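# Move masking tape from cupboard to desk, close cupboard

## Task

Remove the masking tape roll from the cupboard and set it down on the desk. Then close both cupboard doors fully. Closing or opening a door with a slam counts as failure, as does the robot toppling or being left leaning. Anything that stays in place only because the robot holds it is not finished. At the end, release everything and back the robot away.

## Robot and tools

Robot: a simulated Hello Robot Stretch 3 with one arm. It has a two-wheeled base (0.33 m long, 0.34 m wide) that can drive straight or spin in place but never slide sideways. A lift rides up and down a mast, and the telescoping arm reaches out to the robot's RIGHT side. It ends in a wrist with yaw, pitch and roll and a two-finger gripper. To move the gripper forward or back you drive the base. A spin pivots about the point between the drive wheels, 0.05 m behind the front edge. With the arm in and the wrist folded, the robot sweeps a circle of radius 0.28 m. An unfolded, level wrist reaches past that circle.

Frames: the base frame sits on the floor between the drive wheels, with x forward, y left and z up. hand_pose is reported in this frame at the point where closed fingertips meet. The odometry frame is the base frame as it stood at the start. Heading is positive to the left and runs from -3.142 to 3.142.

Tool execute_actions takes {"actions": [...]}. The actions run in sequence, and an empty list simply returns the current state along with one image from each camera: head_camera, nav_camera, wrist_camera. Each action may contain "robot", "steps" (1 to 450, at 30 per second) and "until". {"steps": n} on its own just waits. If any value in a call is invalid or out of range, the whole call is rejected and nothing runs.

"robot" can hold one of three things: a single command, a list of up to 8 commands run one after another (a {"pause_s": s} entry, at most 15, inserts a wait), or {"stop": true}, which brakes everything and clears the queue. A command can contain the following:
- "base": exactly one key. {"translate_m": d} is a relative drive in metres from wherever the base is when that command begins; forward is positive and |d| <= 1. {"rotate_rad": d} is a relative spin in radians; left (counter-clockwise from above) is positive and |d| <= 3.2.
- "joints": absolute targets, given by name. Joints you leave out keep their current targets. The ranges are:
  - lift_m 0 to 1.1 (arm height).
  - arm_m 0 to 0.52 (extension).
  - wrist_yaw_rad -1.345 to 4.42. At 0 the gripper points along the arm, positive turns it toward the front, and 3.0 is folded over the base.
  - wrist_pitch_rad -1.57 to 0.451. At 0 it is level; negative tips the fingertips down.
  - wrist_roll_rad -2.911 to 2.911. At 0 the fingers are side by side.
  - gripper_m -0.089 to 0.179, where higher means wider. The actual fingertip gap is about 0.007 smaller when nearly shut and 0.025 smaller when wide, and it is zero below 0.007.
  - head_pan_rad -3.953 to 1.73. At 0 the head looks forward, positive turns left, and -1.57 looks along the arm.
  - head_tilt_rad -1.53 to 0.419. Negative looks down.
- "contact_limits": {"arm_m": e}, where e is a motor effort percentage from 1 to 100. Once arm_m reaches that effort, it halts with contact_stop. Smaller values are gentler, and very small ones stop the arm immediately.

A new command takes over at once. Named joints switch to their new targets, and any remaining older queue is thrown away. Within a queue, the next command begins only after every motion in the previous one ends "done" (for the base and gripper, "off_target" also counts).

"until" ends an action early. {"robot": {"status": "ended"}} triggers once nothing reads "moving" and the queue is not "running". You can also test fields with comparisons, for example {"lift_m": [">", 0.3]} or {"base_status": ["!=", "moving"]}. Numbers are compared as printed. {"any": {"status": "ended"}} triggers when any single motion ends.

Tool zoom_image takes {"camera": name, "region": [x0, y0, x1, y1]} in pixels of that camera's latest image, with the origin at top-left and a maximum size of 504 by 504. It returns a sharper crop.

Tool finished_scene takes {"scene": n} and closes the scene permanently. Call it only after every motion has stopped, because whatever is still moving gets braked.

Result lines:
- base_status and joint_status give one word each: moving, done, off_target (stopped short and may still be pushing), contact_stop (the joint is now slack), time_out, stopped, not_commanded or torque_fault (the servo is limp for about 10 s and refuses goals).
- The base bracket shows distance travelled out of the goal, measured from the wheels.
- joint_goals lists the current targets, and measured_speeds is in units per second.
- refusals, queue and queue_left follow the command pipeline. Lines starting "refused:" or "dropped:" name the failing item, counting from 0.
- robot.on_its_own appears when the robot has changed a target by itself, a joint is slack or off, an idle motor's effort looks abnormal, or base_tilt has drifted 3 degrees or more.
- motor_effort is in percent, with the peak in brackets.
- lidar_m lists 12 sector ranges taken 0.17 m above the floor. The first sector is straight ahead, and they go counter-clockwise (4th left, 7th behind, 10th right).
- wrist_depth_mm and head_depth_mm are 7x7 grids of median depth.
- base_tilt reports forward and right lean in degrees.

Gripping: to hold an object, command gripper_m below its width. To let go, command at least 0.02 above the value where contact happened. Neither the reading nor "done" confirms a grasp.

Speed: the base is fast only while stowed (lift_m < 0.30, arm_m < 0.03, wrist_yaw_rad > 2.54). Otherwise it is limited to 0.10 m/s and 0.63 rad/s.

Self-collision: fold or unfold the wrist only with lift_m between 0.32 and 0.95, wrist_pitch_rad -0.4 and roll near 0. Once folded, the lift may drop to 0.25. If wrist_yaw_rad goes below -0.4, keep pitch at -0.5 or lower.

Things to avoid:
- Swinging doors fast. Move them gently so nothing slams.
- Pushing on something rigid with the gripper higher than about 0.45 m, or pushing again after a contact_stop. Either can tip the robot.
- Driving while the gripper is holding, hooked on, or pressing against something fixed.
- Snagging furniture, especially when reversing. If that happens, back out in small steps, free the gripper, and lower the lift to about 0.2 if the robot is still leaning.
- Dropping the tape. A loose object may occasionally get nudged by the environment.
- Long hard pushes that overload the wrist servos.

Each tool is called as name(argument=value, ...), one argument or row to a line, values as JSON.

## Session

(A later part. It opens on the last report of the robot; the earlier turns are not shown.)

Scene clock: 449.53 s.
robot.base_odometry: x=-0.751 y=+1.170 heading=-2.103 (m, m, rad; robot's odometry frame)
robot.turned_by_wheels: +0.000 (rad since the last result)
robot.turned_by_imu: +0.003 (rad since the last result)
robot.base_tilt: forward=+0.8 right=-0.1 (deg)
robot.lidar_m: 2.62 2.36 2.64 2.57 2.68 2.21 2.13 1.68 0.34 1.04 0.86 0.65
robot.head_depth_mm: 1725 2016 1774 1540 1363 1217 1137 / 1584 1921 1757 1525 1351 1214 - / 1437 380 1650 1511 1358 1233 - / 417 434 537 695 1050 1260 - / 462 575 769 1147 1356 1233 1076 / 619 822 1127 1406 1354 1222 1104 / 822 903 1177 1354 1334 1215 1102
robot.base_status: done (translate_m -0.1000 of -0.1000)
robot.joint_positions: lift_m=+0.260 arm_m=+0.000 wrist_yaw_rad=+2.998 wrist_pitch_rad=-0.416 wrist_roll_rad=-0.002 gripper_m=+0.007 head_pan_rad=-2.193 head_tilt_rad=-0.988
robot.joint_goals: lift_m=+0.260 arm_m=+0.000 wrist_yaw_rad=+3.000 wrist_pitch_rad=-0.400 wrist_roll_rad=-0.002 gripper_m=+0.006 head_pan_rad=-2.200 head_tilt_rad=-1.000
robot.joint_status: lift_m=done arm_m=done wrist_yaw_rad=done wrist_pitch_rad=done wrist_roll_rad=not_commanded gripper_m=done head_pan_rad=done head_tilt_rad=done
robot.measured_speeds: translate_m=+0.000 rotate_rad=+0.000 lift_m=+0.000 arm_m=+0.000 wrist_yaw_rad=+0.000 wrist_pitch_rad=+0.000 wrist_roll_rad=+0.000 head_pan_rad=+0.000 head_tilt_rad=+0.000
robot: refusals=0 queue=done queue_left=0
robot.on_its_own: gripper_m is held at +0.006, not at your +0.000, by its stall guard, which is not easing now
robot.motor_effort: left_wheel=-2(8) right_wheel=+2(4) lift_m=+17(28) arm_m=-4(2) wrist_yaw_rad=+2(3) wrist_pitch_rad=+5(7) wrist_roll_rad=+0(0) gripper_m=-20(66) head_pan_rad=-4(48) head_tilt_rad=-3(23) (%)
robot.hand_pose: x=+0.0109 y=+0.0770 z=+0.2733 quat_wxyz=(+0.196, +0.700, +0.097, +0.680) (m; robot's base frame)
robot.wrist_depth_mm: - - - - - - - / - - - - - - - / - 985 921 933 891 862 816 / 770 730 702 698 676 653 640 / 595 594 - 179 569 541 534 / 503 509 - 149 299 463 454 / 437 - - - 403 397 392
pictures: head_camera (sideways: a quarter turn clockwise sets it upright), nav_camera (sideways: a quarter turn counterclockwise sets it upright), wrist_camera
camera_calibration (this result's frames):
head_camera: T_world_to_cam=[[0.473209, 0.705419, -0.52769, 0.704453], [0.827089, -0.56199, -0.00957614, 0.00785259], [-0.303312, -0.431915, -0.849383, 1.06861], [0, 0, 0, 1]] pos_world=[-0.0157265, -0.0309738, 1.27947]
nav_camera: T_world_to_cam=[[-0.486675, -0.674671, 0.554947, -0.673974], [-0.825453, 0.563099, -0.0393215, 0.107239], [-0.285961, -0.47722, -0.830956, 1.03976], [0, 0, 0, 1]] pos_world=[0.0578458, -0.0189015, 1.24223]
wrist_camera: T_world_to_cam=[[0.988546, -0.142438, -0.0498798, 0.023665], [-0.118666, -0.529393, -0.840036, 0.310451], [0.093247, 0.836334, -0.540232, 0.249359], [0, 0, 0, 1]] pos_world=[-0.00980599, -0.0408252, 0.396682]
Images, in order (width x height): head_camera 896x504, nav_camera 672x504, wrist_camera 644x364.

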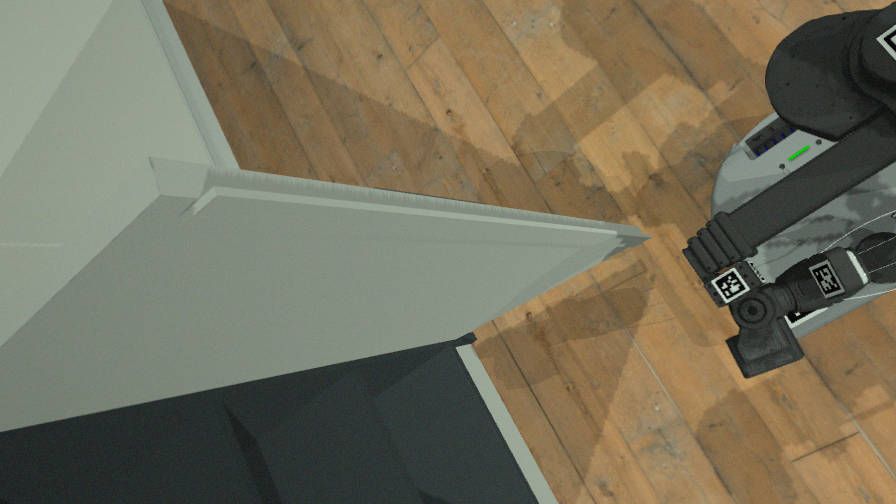

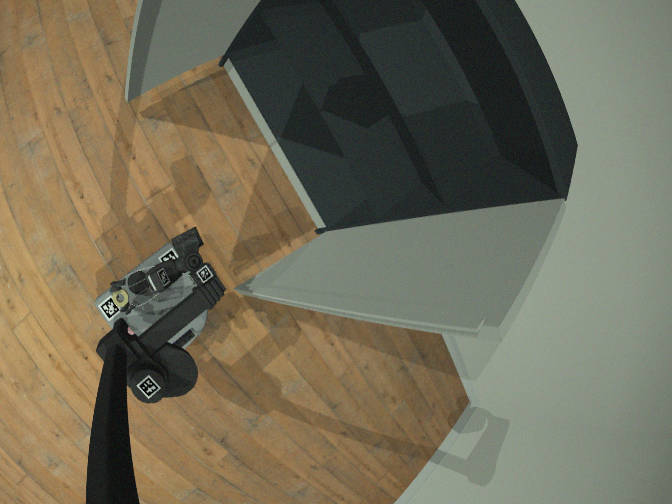

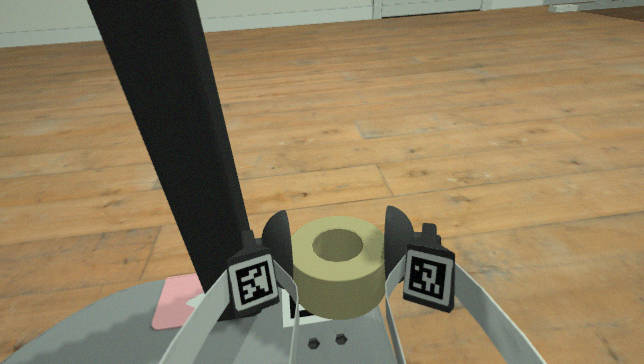

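execute_actions(
  actions=[
    {"robot":[{"joints":{"head_pan_rad":-1.3,"head_tilt_rad":-0.9},"base":{"translate_m":-0.36}},{"joints":{"arm_m":0.16},"contact_limits":{"arm_m":12}},{"base":{"translate_m":0.2}}],"steps":450,"until":{"robot":{"status":"ended"}}},
  ],
)

Scene clock: 471.77 s.
robot.base_odometry: x=-0.669 y=+1.308 heading=-2.103 (m, m, rad; robot's odometry frame)
robot.turned_by_wheels: +0.000 (rad since the last result)
robot.turned_by_imu: +0.001 (rad since the last result)
robot.base_tilt: forward=+0.8 right=+0.0 (deg)
robot.lidar_m: 2.78 2.50 2.67 2.57 2.67 2.05 1.97 1.67 1.22 0.33 0.33 0.79
robot.head_depth_mm: 991 450 631 1522 1420 1255 1117 / 1021 414 487 701 1267 1264 1107 / 1058 1045 398 528 742 1204 1132 / 1090 1045 402 506 750 1185 1127 / 1124 1039 1263 1481 1405 1239 1114 / 1165 1040 1291 1536 1398 1244 1112 / 1157 1067 1304 1528 1406 1242 1112
robot.base_status: done (translate_m +0.2000 of +0.2000)
robot.joint_positions: lift_m=+0.260 arm_m=+0.160 wrist_yaw_rad=+2.999 wrist_pitch_rad=-0.417 wrist_roll_rad=-0.002 gripper_m=+0.010 head_pan_rad=-1.307 head_tilt_rad=-0.902
robot.joint_goals: lift_m=+0.260 arm_m=+0.160 wrist_yaw_rad=+3.000 wrist_pitch_rad=-0.400 wrist_roll_rad=-0.002 gripper_m=+0.009 head_pan_rad=-1.300 head_tilt_rad=-0.900
robot.joint_status: lift_m=done arm_m=done wrist_yaw_rad=done wrist_pitch_rad=done wrist_roll_rad=not_commanded gripper_m=done head_pan_rad=done head_tilt_rad=done
robot.measured_speeds: translate_m=+0.000 rotate_rad=+0.000 lift_m=+0.000 arm_m=+0.000 wrist_yaw_rad=+0.000 wrist_pitch_rad=+0.000 wrist_roll_rad=+0.000 head_pan_rad=+0.000 head_tilt_rad=+0.000
robot: refusals=0 queue=done queue_left=0
robot.on_its_own: gripper_m is held at +0.009, not at your +0.000, by its stall guard, which is not easing now
robot.motor_effort: left_wheel=-2(12) right_wheel=+1(10) lift_m=+17(17) arm_m=+4(7) wrist_yaw_rad=+1(2) wrist_pitch_rad=+5(5) wrist_roll_rad=+0(0) gripper_m=-18(19) head_pan_rad=+4(49) head_tilt_rad=+1(6) (%)
robot.contact_limits: arm_m 12 (drawing in: default 21, maximum 34; extending or still: default 28, maximum 46)
robot.hand_pose: x=+0.0107 y=-0.0823 z=+0.2732 quat_wxyz=(+0.196, +0.700, +0.097, +0.680) (m; robot's base frame)
robot.wrist_depth_mm: - - - - - - - / - - - - - - - / - - 973 902 876 842 818 / 769 763 772 727 672 676 659 / 603 - - 176 581 540 535 / 503 - - 150 297 460 452 / - - - - 405 397 390
pictures: head_camera (sideways: a quarter turn clockwise sets it upright), nav_camera (sideways: a quarter turn counterclockwise sets it upright), wrist_camera
camera_calibration (this result's frames):
head_camera: T_world_to_cam=[[-0.234786, 0.766195, -0.598182, 0.800607], [0.958575, 0.284601, -0.0117016, 0.00981887], [0.161277, -0.576149, -0.801275, 1.00324], [0, 0, 0, 1]] pos_world=[0.0167596, -0.0382018, 1.28289]
nav_camera: T_world_to_cam=[[0.201858, -0.755003, 0.623878, -0.767979], [-0.957309, -0.286666, -0.0371759, 0.105254], [0.206912, -0.589739, -0.780637, 0.971336], [0, 0, 0, 1]] pos_world=[0.0548021, 0.0231811, 1.2413]
wrist_camera: T_world_to_cam=[[0.988626, -0.141855, -0.0499567, 0.00118656], [-0.118457, -0.529808, -0.839804, 0.225918], [0.092663, 0.83617, -0.540586, 0.382641], [0, 0, 0, 1]] pos_world=[-0.00986809, -0.200091, 0.396637]
Images, in order (width x height): head_camera 896x504, nav_camera 672x504, wrist_camera 644x364.

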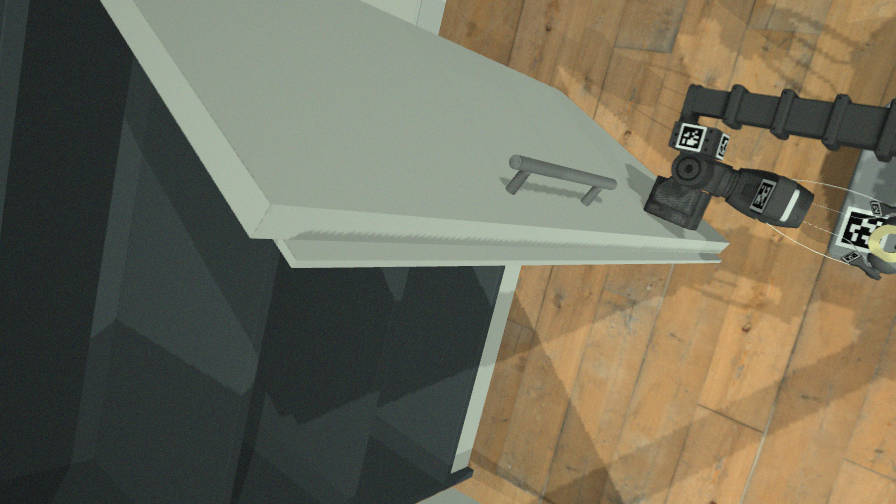

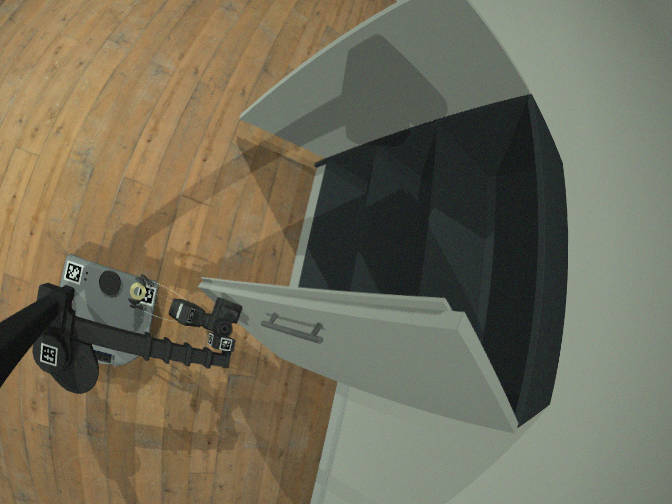

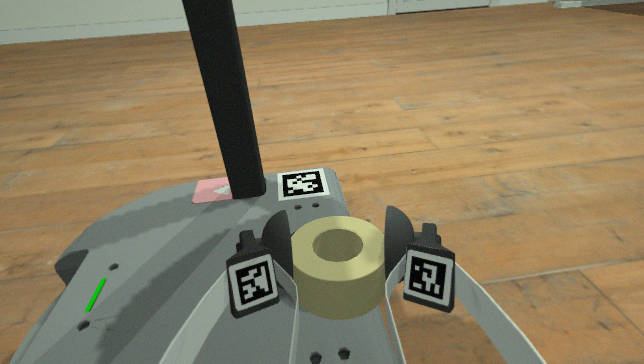

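execute_actions(
  actions=[
    {"robot":[{"joints":{"arm_m":0.245},"base":{"translate_m":0.09}},{"joints":{"arm_m":0.35,"head_pan_rad":-1.5,"head_tilt_rad":-0.75},"base":{"translate_m":0.075}},{"joints":{"arm_m":0.42},"base":{"translate_m":0.03}},{"joints":{"arm_m":0.45}},{"joints":{"arm_m":0.47}}],"steps":450,"until":{"robot":{"status":"ended"}}},
  ],
)

Scene clock: 486.10 s.
robot.base_odometry: x=-0.768 y=+1.140 heading=-2.103 (m, m, rad; robot's odometry frame)
robot.turned_by_wheels: +0.000 (rad since the last result)
robot.turned_by_imu: +0.001 (rad since the last result)
robot.base_tilt: forward=+0.7 right=+0.0 (deg)
robot.lidar_m: 2.59 2.33 2.63 2.57 2.68 2.24 2.17 1.67 0.73 0.68 0.80 0.61
robot.head_depth_mm: 849 646 745 892 1151 1319 1147 / 844 652 747 891 1107 1302 1155 / 835 656 749 897 1054 1300 1150 / 829 656 749 887 1094 1290 1148 / 824 682 972 1188 1397 1308 1143 / 818 1164 1044 1254 1434 1318 1154 / 811 1177 1045 1256 1428 1306 1146
robot.base_status: done (translate_m +0.0300 of +0.0300)
robot.joint_positions: lift_m=+0.260 arm_m=+0.470 wrist_yaw_rad=+3.000 wrist_pitch_rad=-0.417 wrist_roll_rad=-0.002 gripper_m=+0.010 head_pan_rad=-1.493 head_tilt_rad=-0.754
robot.joint_goals: lift_m=+0.260 arm_m=+0.470 wrist_yaw_rad=+3.000 wrist_pitch_rad=-0.400 wrist_roll_rad=-0.002 gripper_m=+0.009 head_pan_rad=-1.500 head_tilt_rad=-0.750
robot.joint_status: lift_m=done arm_m=done wrist_yaw_rad=done wrist_pitch_rad=done wrist_roll_rad=not_commanded gripper_m=done head_pan_rad=done head_tilt_rad=done
robot.measured_speeds: translate_m=+0.000 rotate_rad=+0.000 lift_m=+0.000 arm_m=+0.000 wrist_yaw_rad=+0.000 wrist_pitch_rad=+0.000 wrist_roll_rad=+0.000 head_pan_rad=+0.000 head_tilt_rad=+0.000
robot: refusals=0 queue=done queue_left=0
robot.on_its_own: gripper_m is held at +0.009, not at your +0.000, by its stall guard, which is not easing now
robot.motor_effort: left_wheel=-1(4) right_wheel=+0(9) lift_m=+16(16) arm_m=+4(9) wrist_yaw_rad=-1(1) wrist_pitch_rad=+5(5) wrist_roll_rad=+0(0) gripper_m=-17(18) head_pan_rad=-5(27) head_tilt_rad=+1(14) (%)
robot.hand_pose: x=+0.0105 y=-0.3923 z=+0.2731 quat_wxyz=(+0.195, +0.700, +0.097, +0.680) (m; robot's base frame)
robot.wrist_depth_mm: - - - - - - - / - - - - - - - / - 997 - 911 877 856 839 / 749 737 - 691 672 662 645 / 606 587 - 178 572 534 528 / 497 496 488 150 299 458 450 / 433 425 411 403 403 401 392
pictures: head_camera (sideways: a quarter turn clockwise sets it upright), nav_camera (sideways: a quarter turn counterclockwise sets it upright), wrist_camera
camera_calibration (this result's frames):
head_camera: T_world_to_cam=[[-0.0811373, 0.699535, -0.709977, 0.945342], [0.994873, 0.0999841, -0.0151821, 0.0141313], [0.060366, -0.707569, -0.704061, 0.877435], [0, 0, 0, 1]] pos_world=[0.00967642, -0.0418664, 1.28915]
nav_camera: T_world_to_cam=[[0.0505762, -0.67886, 0.732524, -0.908633], [-0.993453, -0.109423, -0.0328154, 0.0998045], [0.102432, -0.726069, -0.67995, 0.84103], [0, 0, 0, 1]] pos_world=[0.0589576, 0.00473246, 1.24073]
wrist_camera: T_world_to_cam=[[0.988768, -0.140836, -0.0500265, -0.0421272], [-0.118004, -0.530234, -0.839599, 0.0613652], [0.0917201, 0.836072, -0.540898, 0.641861], [0, 0, 0, 1]] pos_world=[-0.00997617, -0.510037, 0.396596]
Images, in order (width x height): head_camera 896x504, nav_camera 672x504, wrist_camera 644x364.

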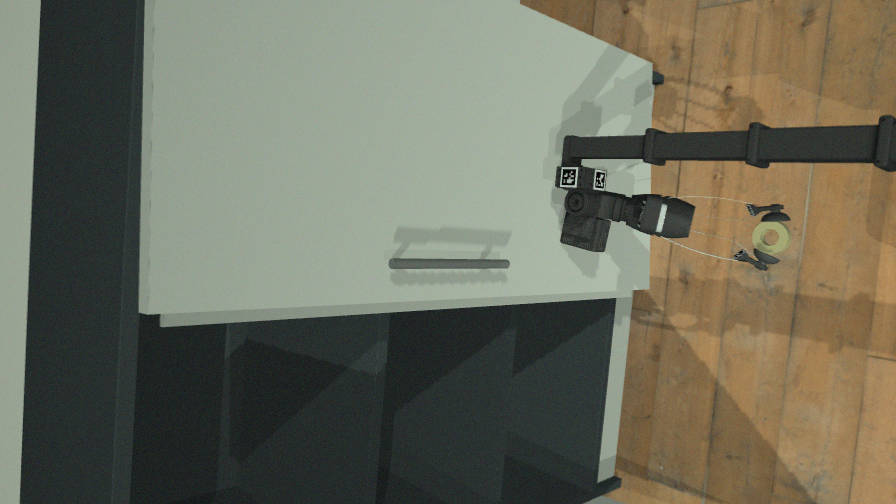

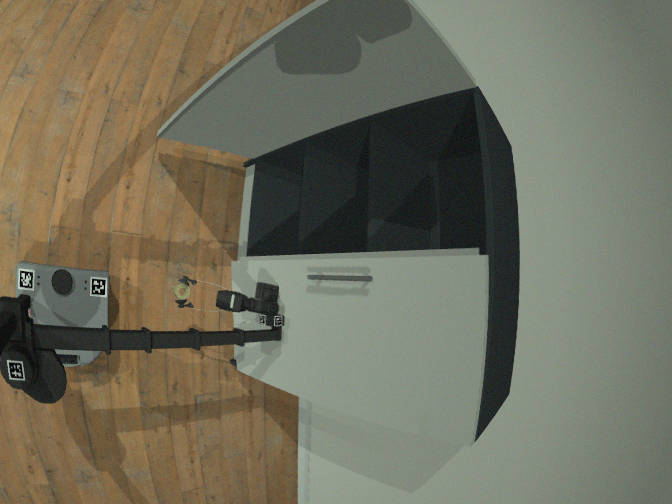

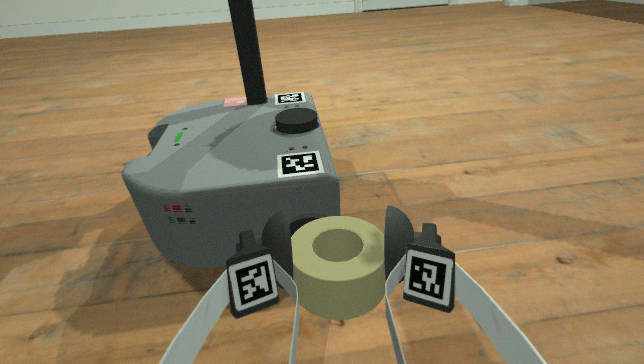

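execute_actions(
  actions=[
    {"robot":[{"joints":{"arm_m":0.482},"contact_limits":{"arm_m":14}},{"joints":{"arm_m":0.494},"contact_limits":{"arm_m":14}},{"joints":{"arm_m":0.504},"contact_limits":{"arm_m":14}},{"joints":{"arm_m":0.512},"contact_limits":{"arm_m":14}},{"joints":{"arm_m":0.52},"contact_limits":{"arm_m":14}}],"steps":450,"until":{"robot":{"status":"ended"}}},
  ],
)

Scene clock: 494.63 s.
robot.base_odometry: x=-0.768 y=+1.140 heading=-2.103 (m, m, rad; robot's odometry frame)
robot.turned_by_wheels: -0.001 (rad since the last result)
robot.turned_by_imu: +0.000 (rad since the last result)
robot.base_tilt: forward=+0.8 right=+0.0 (deg)
robot.lidar_m: 2.58 2.33 2.63 2.57 2.67 2.25 2.16 1.68 0.74 0.71 0.80 0.61
robot.head_depth_mm: 848 657 761 903 1190 1322 1161 / 843 666 771 918 1123 1300 1162 / 837 674 782 926 1091 1319 1152 / 827 683 791 942 1184 1324 1151 / 827 1104 971 1233 1391 1321 1147 / 825 1169 1046 1262 1427 1319 1146 / 817 1184 1037 1250 1424 1314 1134
robot.base_status: done (translate_m +0.0300 of +0.0300)
robot.joint_positions: lift_m=+0.260 arm_m=+0.508 wrist_yaw_rad=+3.021 wrist_pitch_rad=-0.417 wrist_roll_rad=-0.002 gripper_m=+0.010 head_pan_rad=-1.493 head_tilt_rad=-0.754
robot.joint_goals: lift_m=+0.260 arm_m=+0.508 wrist_yaw_rad=+3.000 wrist_pitch_rad=-0.400 wrist_roll_rad=-0.002 gripper_m=+0.009 head_pan_rad=-1.500 head_tilt_rad=-0.750
robot.joint_status: lift_m=done arm_m=contact_stop wrist_yaw_rad=done wrist_pitch_rad=done wrist_roll_rad=not_commanded gripper_m=done head_pan_rad=done head_tilt_rad=done
robot.measured_speeds: translate_m=+0.000 rotate_rad=+0.004 lift_m=+0.000 arm_m=-0.004 wrist_yaw_rad=-0.030 wrist_pitch_rad=+0.000 wrist_roll_rad=+0.000 head_pan_rad=+0.000 head_tilt_rad=+0.000
robot: refusals=0 queue=dropped queue_left=0
robot.on_its_own: gripper_m is held at +0.009, not at your +0.000, by its stall guard, which is not easing now; arm_m is slack since a contact_stop, until your next command for it (your +0.512 is given up)
robot.motor_effort: left_wheel=-13(16) right_wheel=+13(16) lift_m=+18(17) arm_m=+4(20) wrist_yaw_rad=-19(23) wrist_pitch_rad=+5(5) wrist_roll_rad=+0(0) gripper_m=-18(19) head_pan_rad=-4(4) head_tilt_rad=+1(1) (%)
robot.contact_limits: arm_m 14 (drawing in: default 21, maximum 34; extending or still: default 28, maximum 46)
robot.hand_pose: x=+0.0057 y=-0.4296 z=+0.2731 quat_wxyz=(+0.188, +0.698, +0.105, +0.683) (m; robot's base frame)
robot.wrist_depth_mm: - - - - - - - / - - - - - - - / - - - 903 868 852 826 / 765 723 - 707 683 665 649 / 612 595 - 177 568 537 538 / 507 490 492 149 300 463 449 / 428 427 411 406 403 402 390
pictures: head_camera (sideways: a quarter turn clockwise sets it upright), nav_camera (sideways: a quarter turn counterclockwise sets it upright), wrist_camera
dropped: robot: command 3 of its queue: arm_m: contact_stop
camera_calibration (this result's frames):
head_camera: T_world_to_cam=[[-0.0811258, 0.699402, -0.710109, 0.945514], [0.994874, 0.0999796, -0.0151863, 0.0141367], [0.0603751, -0.707701, -0.703928, 0.877261], [0, 0, 0, 1]] pos_world=[0.00967654, -0.0418688, 1.28916]
nav_camera: T_world_to_cam=[[0.0505644, -0.678723, 0.732652, -0.908799], [-0.993453, -0.109428, -0.0328094, 0.0997967], [0.102441, -0.726196, -0.679813, 0.840852], [0, 0, 0, 1]] pos_world=[0.0589585, 0.00472093, 1.24073]
wrist_camera: T_world_to_cam=[[0.991584, -0.119409, -0.0500267, -0.0334283], [-0.10651, -0.532744, -0.839547, 0.0398347], [0.0735978, 0.83781, -0.540979, 0.674349], [0, 0, 0, 1]] pos_world=[-0.0122408, -0.547746, 0.396579]
Images, in order (width x height): head_camera 896x504, nav_camera 672x504, wrist_camera 644x364.

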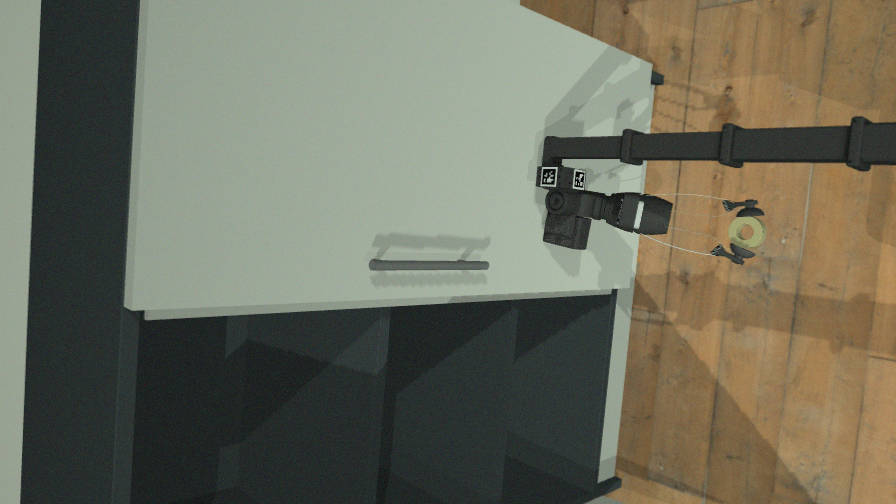

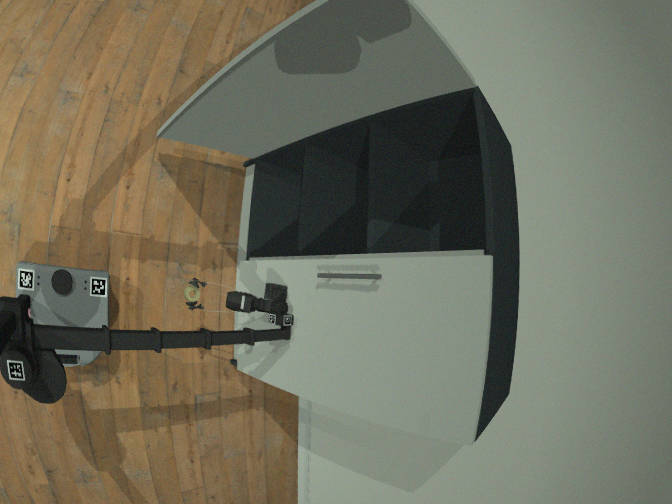

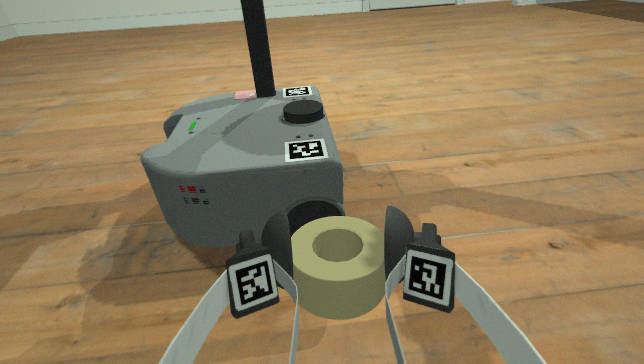

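execute_actions(
  actions=[
    {"robot":[{"joints":{"arm_m":0.0,"head_pan_rad":-1.9,"head_tilt_rad":-0.9},"base":{"translate_m":0.35}},{"base":{"translate_m":0.42}},{"joints":{"arm_m":0.18},"contact_limits":{"arm_m":12}},{"base":{"translate_m":-0.245}}],"steps":450,"until":{"robot":{"status":"ended"}}},
  ],
)

Scene clock: 524.63 s.
robot.base_odometry: x=-1.035 y=+0.688 heading=-2.103 (m, m, rad; robot's odometry frame)
robot.turned_by_wheels: +0.001 (rad since the last result)
robot.turned_by_imu: +0.003 (rad since the last result)
robot.base_tilt: forward=+0.7 right=+0.0 (deg)
robot.lidar_m: 2.06 1.86 2.64 2.55 2.67 2.80 2.69 1.01 0.35 0.40 1.23 1.68
robot.head_depth_mm: 723 862 1070 1401 1421 1248 1116 / 738 839 999 1311 1423 1247 1134 / 1127 1067 427 1166 1392 1256 - / 1094 411 451 565 754 1191 1127 / 1056 439 529 687 1001 1228 1115 / 994 494 633 881 1362 1243 1115 / 548 588 796 1591 1423 1245 1114
robot.base_status: done (translate_m -0.2450 of -0.2450)
robot.joint_positions: lift_m=+0.260 arm_m=+0.180 wrist_yaw_rad=+3.001 wrist_pitch_rad=-0.418 wrist_roll_rad=-0.002 gripper_m=+0.010 head_pan_rad=-1.893 head_tilt_rad=-0.889
robot.joint_goals: lift_m=+0.260 arm_m=+0.180 wrist_yaw_rad=+3.000 wrist_pitch_rad=-0.400 wrist_roll_rad=-0.002 gripper_m=+0.009 head_pan_rad=-1.900 head_tilt_rad=-0.900
robot.joint_status: lift_m=done arm_m=done wrist_yaw_rad=done wrist_pitch_rad=done wrist_roll_rad=not_commanded gripper_m=done head_pan_rad=done head_tilt_rad=done
robot.measured_speeds: translate_m=+0.000 rotate_rad=+0.000 lift_m=+0.000 arm_m=+0.000 wrist_yaw_rad=+0.000 wrist_pitch_rad=+0.000 wrist_roll_rad=+0.000 head_pan_rad=+0.000 head_tilt_rad=+0.000
robot: refusals=0 queue=done queue_left=0
robot.on_its_own: gripper_m is held at +0.009, not at your +0.000, by its stall guard, which is not easing now
robot.motor_effort: left_wheel=-1(9) right_wheel=+0(9) lift_m=+17(18) arm_m=+4(2) wrist_yaw_rad=-1(17) wrist_pitch_rad=+5(5) wrist_roll_rad=+0(0) gripper_m=-18(18) head_pan_rad=-4(38) head_tilt_rad=-5(16) (%)
robot.contact_limits: arm_m 12 (drawing in: default 21, maximum 34; extending or still: default 28, maximum 46)
robot.hand_pose: x=+0.0101 y=-0.1023 z=+0.2730 quat_wxyz=(+0.195, +0.699, +0.098, +0.681) (m; robot's base frame)
robot.wrist_depth_mm: - - - - - - - / - - - - - - - / - 976 939 939 883 845 817 / 771 766 - 721 681 675 658 / 600 - - 177 563 549 529 / 513 - - 149 298 458 448 / - - - - 406 396 392
pictures: head_camera (sideways: a quarter turn clockwise sets it upright), nav_camera (sideways: a quarter turn counterclockwise sets it upright), wrist_camera
camera_calibration (this result's frames):
head_camera: T_world_to_cam=[[0.226187, 0.76062, -0.60852, 0.811264], [0.95578, -0.293836, -0.0120174, 0.0102472], [-0.187946, -0.578893, -0.793448, 0.995189], [0, 0, 0, 1]] pos_world=[-0.00624973, -0.0379449, 1.28342]
nav_camera: T_world_to_cam=[[-0.247307, -0.732756, 0.633962, -0.778378], [-0.95607, 0.290815, -0.0368259, 0.104792], [-0.157381, -0.615219, -0.772487, 0.96296], [0, 0, 0, 1]] pos_world=[0.0592417, -0.00840462, 1.2412]
wrist_camera: T_world_to_cam=[[0.989006, -0.13919, -0.0499304, -0.000786747], [-0.117067, -0.530684, -0.839446, 0.214918], [0.0903456, 0.836063, -0.541144, 0.399488], [0, 0, 0, 1]] pos_world=[-0.0101541, -0.220053, 0.396553]
Images, in order (width x height): head_camera 896x504, nav_camera 672x504, wrist_camera 644x364.

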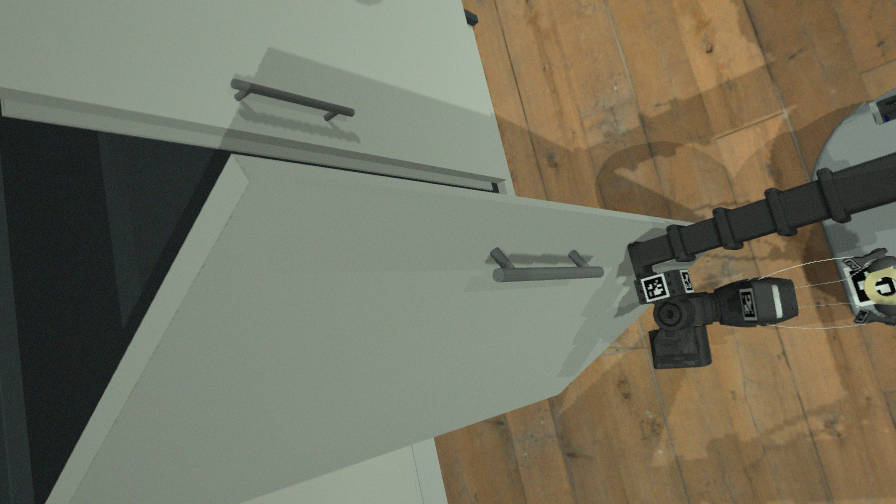

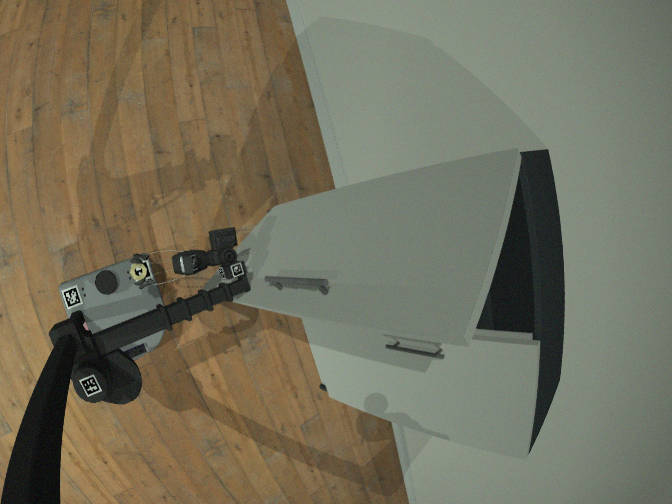

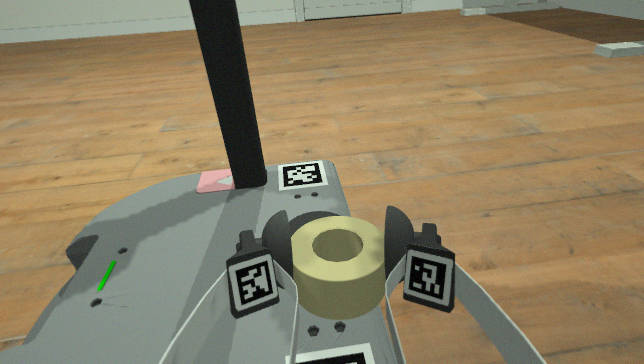

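execute_actions(
  actions=[
    {"robot":[{"joints":{"arm_m":0.27},"base":{"translate_m":-0.085}},{"joints":{"arm_m":0.37,"head_pan_rad":-1.6,"head_tilt_rad":-0.7},"base":{"translate_m":-0.09}},{"joints":{"arm_m":0.435},"base":{"translate_m":-0.06}},{"joints":{"arm_m":0.465},"base":{"translate_m":-0.04}},{"joints":{"arm_m":0.48},"contact_limits":{"arm_m":14}},{"joints":{"arm_m":0.492},"contact_limits":{"arm_m":14}},{"joints":{"arm_m":0.503},"contact_limits":{"arm_m":14}},{"joints":{"arm_m":0.513},"contact_limits":{"arm_m":14}}],"steps":450,"until":{"robot":{"status":"ended"}}},
  ],
)

Scene clock: 543.30 s.
robot.base_odometry: x=-0.895 y=+0.925 heading=-2.103 (m, m, rad; robot's odometry frame)
robot.turned_by_wheels: -0.001 (rad since the last result)
robot.turned_by_imu: +0.002 (rad since the last result)
robot.base_tilt: forward=+0.8 right=-0.1 (deg)
robot.lidar_m: 2.33 2.11 2.65 2.57 2.67 2.51 2.42 1.67 0.74 0.71 0.74 1.69
robot.head_depth_mm: 969 695 770 906 1104 1311 1178 / 977 694 767 901 1101 1303 1171 / 971 687 767 900 1095 1299 1170 / 973 693 768 900 1045 1303 1142 / 965 691 762 901 1091 1292 1165 / 956 689 761 901 1087 1290 1164 / 952 688 764 899 1474 1349 1167
robot.base_status: done (translate_m -0.0400 of -0.0400)
robot.joint_positions: lift_m=+0.260 arm_m=+0.508 wrist_yaw_rad=+3.022 wrist_pitch_rad=-0.418 wrist_roll_rad=-0.002 gripper_m=+0.010 head_pan_rad=-1.607 head_tilt_rad=-0.704
robot.joint_goals: lift_m=+0.260 arm_m=+0.508 wrist_yaw_rad=+3.000 wrist_pitch_rad=-0.400 wrist_roll_rad=-0.002 gripper_m=+0.009 head_pan_rad=-1.600 head_tilt_rad=-0.700
robot.joint_status: lift_m=done arm_m=contact_stop wrist_yaw_rad=done wrist_pitch_rad=done wrist_roll_rad=not_commanded gripper_m=done head_pan_rad=done head_tilt_rad=done
robot.measured_speeds: translate_m=+0.000 rotate_rad=+0.003 lift_m=+0.000 arm_m=-0.004 wrist_yaw_rad=-0.040 wrist_pitch_rad=+0.000 wrist_roll_rad=+0.000 head_pan_rad=+0.000 head_tilt_rad=+0.000
robot: refusals=0 queue=dropped queue_left=0
robot.on_its_own: gripper_m is held at +0.009, not at your +0.000, by its stall guard, which is not easing now; arm_m is slack since a contact_stop, until your next command for it (your +0.513 is given up)
robot.motor_effort: left_wheel=-13(15) right_wheel=+12(16) lift_m=+17(17) arm_m=+4(20) wrist_yaw_rad=-19(24) wrist_pitch_rad=+5(5) wrist_roll_rad=+0(0) gripper_m=-19(19) head_pan_rad=+4(32) head_tilt_rad=+2(14) (%)
robot.contact_limits: arm_m 14 (drawing in: default 21, maximum 34; extending or still: default 28, maximum 46)
robot.hand_pose: x=+0.0055 y=-0.4298 z=+0.2729 quat_wxyz=(+0.188, +0.698, +0.106, +0.682) (m; robot's base frame)
robot.wrist_depth_mm: - - - - - - - / - - - - - - - / - 988 - 924 883 858 810 / 766 735 - 688 678 652 640 / 592 594 - 177 570 537 531 / 506 495 497 150 295 460 447 / 428 423 414 402 406 400 388
pictures: head_camera (sideways: a quarter turn clockwise sets it upright), nav_camera (sideways: a quarter turn counterclockwise sets it upright), wrist_camera
camera_calibration (this result's frames):
head_camera: T_world_to_cam=[[-0.00239144, 0.668115, -0.744054, 0.989273], [0.999762, -0.0145487, -0.0162771, 0.015528], [-0.0217, -0.743916, -0.667921, 0.830929], [0, 0, 0, 1]] pos_world=[0.00487264, -0.0425804, 1.29132]
nav_camera: T_world_to_cam=[[-0.0255815, -0.643009, 0.765431, -0.951058], [-0.99951, 0.00263841, -0.0311883, 0.0977252], [0.0180348, -0.765854, -0.642761, 0.793172], [0, 0, 0, 1]] pos_world=[0.059043, -0.00434234, 1.24084]
wrist_camera: T_world_to_cam=[[0.99164, -0.118976, -0.049953, -0.0331864], [-0.106286, -0.533594, -0.839036, 0.0390105], [0.0731707, 0.837331, -0.541778, 0.674433], [0, 0, 0, 1]] pos_world=[-0.0122935, -0.547856, 0.396466]
Images, in order (width x height): head_camera 896x504, nav_camera 672x504, wrist_camera 644x364.

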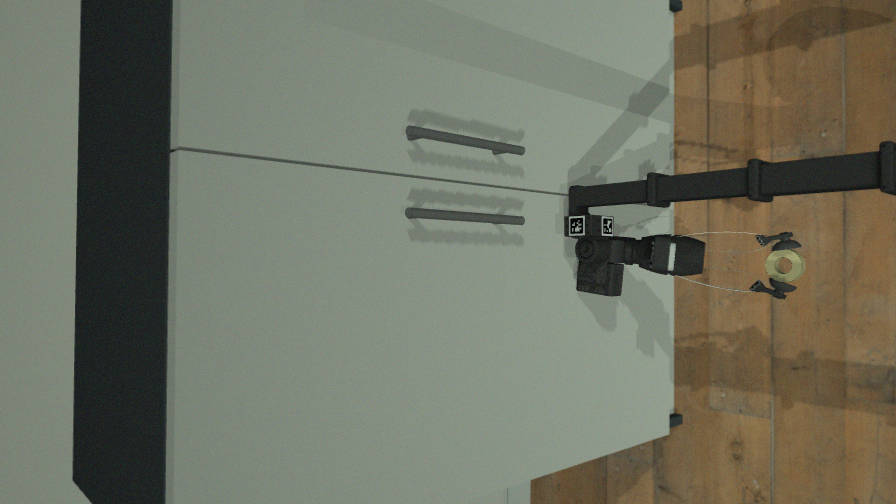

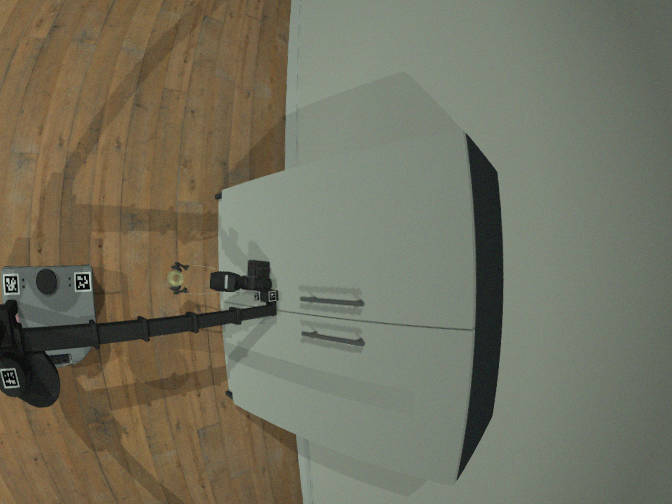

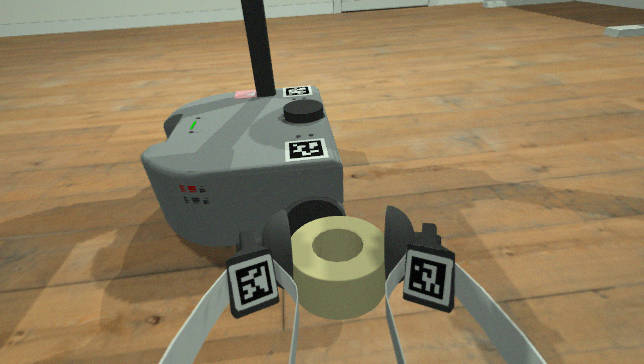

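execute_actions(
  actions=[
    {"robot":[{"joints":{"arm_m":0.0}},{"base":{"rotate_rad":0.914}},{"base":{"translate_m":1.0}},{"base":{"translate_m":0.376}},{"base":{"rotate_rad":0.657},"joints":{"lift_m":0.78}},{"joints":{"wrist_yaw_rad":0.0,"arm_m":0.2}}],"steps":450,"until":{"robot":{"status":"ended"}}},
    {"steps":450,"until":{"robot":{"status":"ended"}}},
  ],
)

Scene clock: 582.70 s.
robot.base_odometry: x=-0.382 y=-0.352 heading=-0.532 (m, m, rad; robot's odometry frame)
robot.turned_by_wheels: +1.571 (rad since the last result)
robot.turned_by_imu: +1.581 (rad since the last result)
robot.base_tilt: forward=+0.8 right=+0.0 (deg)
robot.lidar_m: 1.47 1.51 2.10 3.26 3.25 1.87 1.89 2.14 1.55 1.01 1.54 1.52
robot.head_depth_mm: 1290 1453 1678 1887 1669 - - / 1281 1437 1677 1810 - 1345 1151 / 1288 1427 1126 930 - 1364 1166 / 1277 1415 1122 926 1563 1345 1165 / 1269 1412 1115 925 1604 1353 1168 / 1280 1419 1115 959 1601 1349 1169 / 1265 1399 1109 952 1600 1353 1159
robot.base_status: done (rotate_rad +0.6569 of +0.6570)
robot.joint_positions: lift_m=+0.780 arm_m=+0.200 wrist_yaw_rad=+0.002 wrist_pitch_rad=-0.418 wrist_roll_rad=-0.002 gripper_m=+0.010 head_pan_rad=-1.607 head_tilt_rad=-0.704
robot.joint_goals: lift_m=+0.780 arm_m=+0.200 wrist_yaw_rad=+0.000 wrist_pitch_rad=-0.400 wrist_roll_rad=-0.002 gripper_m=+0.009 head_pan_rad=-1.600 head_tilt_rad=-0.700
robot.joint_status: lift_m=done arm_m=done wrist_yaw_rad=done wrist_pitch_rad=done wrist_roll_rad=not_commanded gripper_m=done head_pan_rad=done head_tilt_rad=done
robot.measured_speeds: translate_m=+0.000 rotate_rad=+0.000 lift_m=+0.000 arm_m=+0.000 wrist_yaw_rad=+0.000 wrist_pitch_rad=+0.000 wrist_roll_rad=+0.000 head_pan_rad=+0.000 head_tilt_rad=+0.000
robot: refusals=0 queue=done queue_left=0
robot.on_its_own: gripper_m is held at +0.009, not at your +0.000, by its stall guard, which is not easing now
robot.motor_effort: left_wheel=-2(13) right_wheel=+1(8) lift_m=+27(27) arm_m=+4(5) wrist_yaw_rad=-2(17) wrist_pitch_rad=+5(5) wrist_roll_rad=+0(0) gripper_m=-19(18) head_pan_rad=+4(4) head_tilt_rad=+1(2) (%)
robot.hand_pose: x=-0.0210 y=-0.5689 z=+0.7923 quat_wxyz=(+0.693, +0.148, -0.691, -0.146) (m; robot's base frame)
robot.wrist_depth_mm: 963 994 949 981 952 979 982 / 724 690 650 621 608 - - / 480 462 448 431 421 - - / 357 346 340 331 324 320 - / 323 - - 179 295 - - / - - - 149 - - - / - - 973 964 960 911 910
pictures: head_camera (sideways: a quarter turn clockwise sets it upright), nav_camera (sideways: a quarter turn counterclockwise sets it upright), wrist_camera
camera_calibration (this result's frames):
head_camera: T_world_to_cam=[[-0.00249783, 0.668044, -0.744117, 0.989355], [0.999764, -0.0143948, -0.0162792, 0.0155307], [-0.0215866, -0.743982, -0.667851, 0.830837], [0, 0, 0, 1]] pos_world=[0.00487923, -0.0425815, 1.29132]
nav_camera: T_world_to_cam=[[-0.025479, -0.642941, 0.765492, -0.951138], [-0.999511, 0.00248009, -0.0311851, 0.097721], [0.0181517, -0.765912, -0.642689, 0.793078], [0, 0, 0, 1]] pos_world=[0.0590435, -0.00433988, 1.24084]
wrist_camera: T_world_to_cam=[[-0.998748, -0.00273069, -0.049957, 0.0269031], [0.0404848, 0.542568, -0.839036, 1.01315], [0.0293962, -0.840007, -0.541778, 0.119063], [0, 0, 0, 1]] pos_world=[-0.0176478, -0.449615, 0.915919]
Images, in order (width x height): head_camera 896x504, nav_camera 672x504, wrist_camera 644x364.

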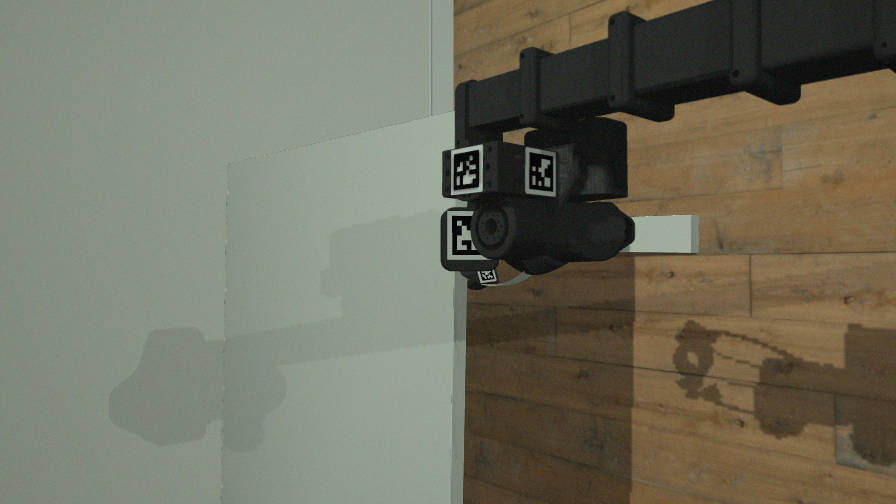

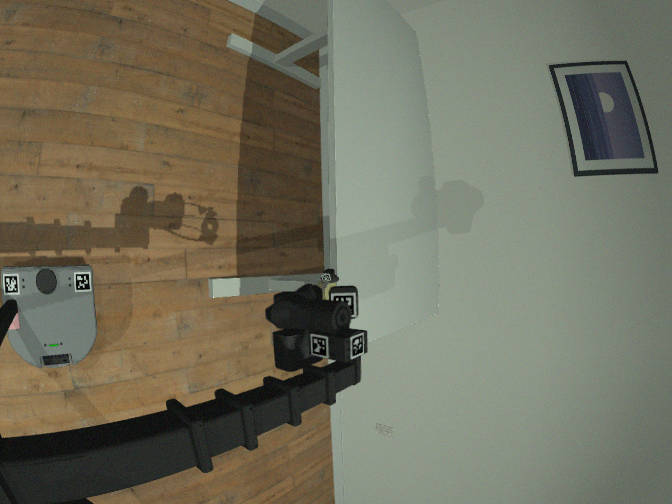

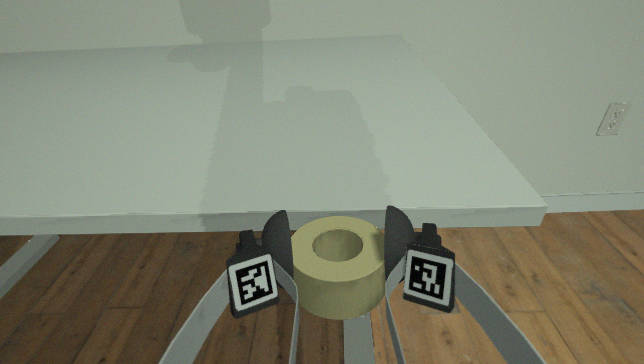

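execute_actions(
  actions=[
    {"robot":{"joints":{"arm_m":0.44,"wrist_pitch_rad":-0.3,"lift_m":0.745}},"steps":450,"until":{"robot":{"status":"ended"}}},
  ],
)

Scene clock: 593.67 s.
robot.base_odometry: x=-0.382 y=-0.352 heading=-0.532 (m, m, rad; robot's odometry frame)
robot.turned_by_wheels: +0.000 (rad since the last result)
robot.turned_by_imu: +0.001 (rad since the last result)
robot.base_tilt: forward=+0.7 right=+0.0 (deg)
robot.lidar_m: 1.47 1.51 2.10 3.25 3.22 1.87 1.90 2.14 1.55 1.01 1.54 1.52
robot.head_depth_mm: 1287 1460 1676 1874 1615 1418 - / 1284 1443 1691 1903 - 1353 1170 / 1280 1422 1240 1826 1610 1362 1172 / 1278 1417 1176 926 1548 1348 1165 / 1275 1409 1118 925 1611 1351 1167 / 1272 1412 1116 958 1609 1346 1163 / 1277 1411 1107 951 1607 1346 1160
robot.base_status: done (rotate_rad +0.6569 of +0.6570)
robot.joint_positions: lift_m=+0.745 arm_m=+0.440 wrist_yaw_rad=+0.001 wrist_pitch_rad=-0.322 wrist_roll_rad=-0.002 gripper_m=+0.010 head_pan_rad=-1.607 head_tilt_rad=-0.704
robot.joint_goals: lift_m=+0.745 arm_m=+0.440 wrist_yaw_rad=+0.000 wrist_pitch_rad=-0.300 wrist_roll_rad=-0.002 gripper_m=+0.009 head_pan_rad=-1.600 head_tilt_rad=-0.700
robot.joint_status: lift_m=done arm_m=done wrist_yaw_rad=done wrist_pitch_rad=done wrist_roll_rad=not_commanded gripper_m=done head_pan_rad=done head_tilt_rad=done
robot.measured_speeds: translate_m=+0.000 rotate_rad=+0.000 lift_m=+0.000 arm_m=+0.000 wrist_yaw_rad=+0.000 wrist_pitch_rad=+0.000 wrist_roll_rad=+0.000 head_pan_rad=+0.000 head_tilt_rad=+0.000
robot: refusals=0 queue=done queue_left=0
robot.on_its_own: gripper_m is held at +0.009, not at your +0.000, by its stall guard, which is not easing now
robot.motor_effort: left_wheel=-2(2) right_wheel=+1(2) lift_m=+17(27) arm_m=+4(6) wrist_yaw_rad=-1(3) wrist_pitch_rad=+6(7) wrist_roll_rad=+0(0) gripper_m=-18(19) head_pan_rad=+4(4) head_tilt_rad=+2(2) (%)
robot.hand_pose: x=-0.0213 y=-0.8200 z=+0.7800 quat_wxyz=(+0.699, +0.114, -0.697, -0.113) (m; robot's base frame)
robot.wrist_depth_mm: 747 744 726 733 744 730 747 / 781 801 775 774 761 779 779 / 541 514 483 470 450 847 855 / 364 356 346 334 326 318 939 / 277 272 270 179 263 247 983 / 224 222 221 151 176 204 200 / 188 186 181 176 176 174 170
pictures: head_camera (sideways: a quarter turn clockwise sets it upright), nav_camera (sideways: a quarter turn counterclockwise sets it upright), wrist_camera
camera_calibration (this result's frames):
head_camera: T_world_to_cam=[[-0.00249791, 0.668044, -0.744117, 0.989355], [0.999764, -0.0143947, -0.0162792, 0.0155307], [-0.0215865, -0.743982, -0.66785, 0.830837], [0, 0, 0, 1]] pos_world=[0.00487923, -0.0425815, 1.29132]
nav_camera: T_world_to_cam=[[-0.0254789, -0.642941, 0.765492, -0.951138], [-0.999511, 0.00247997, -0.0311851, 0.097721], [0.0181518, -0.765912, -0.642689, 0.793078], [0, 0, 0, 1]] pos_world=[0.0590435, -0.00433988, 1.24084]
wrist_camera: T_world_to_cam=[[-0.998745, -0.00624801, -0.0496947, 0.0222406], [0.0412699, 0.459533, -0.887201, 1.10855], [0.0283796, -0.888139, -0.458699, -0.202782], [0, 0, 0, 1]] pos_world=[-0.017782, -0.689374, 0.891593]
Images, in order (width x height): head_camera 896x504, nav_camera 672x504, wrist_camera 644x364.

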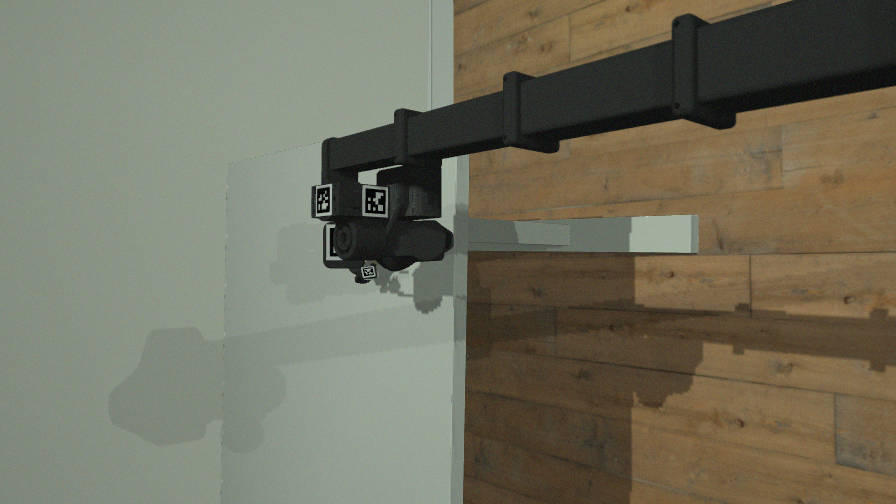

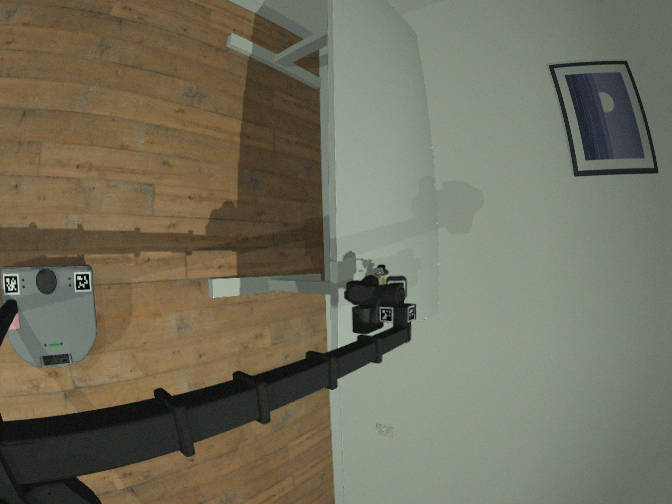

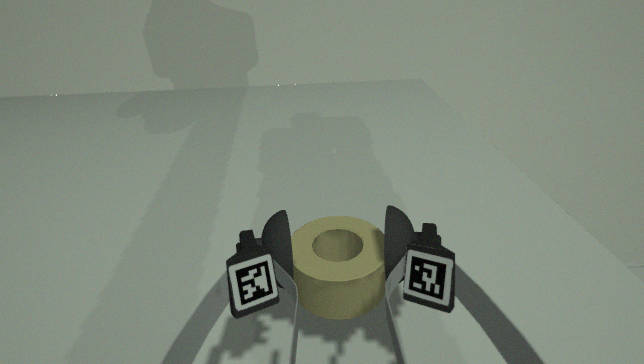

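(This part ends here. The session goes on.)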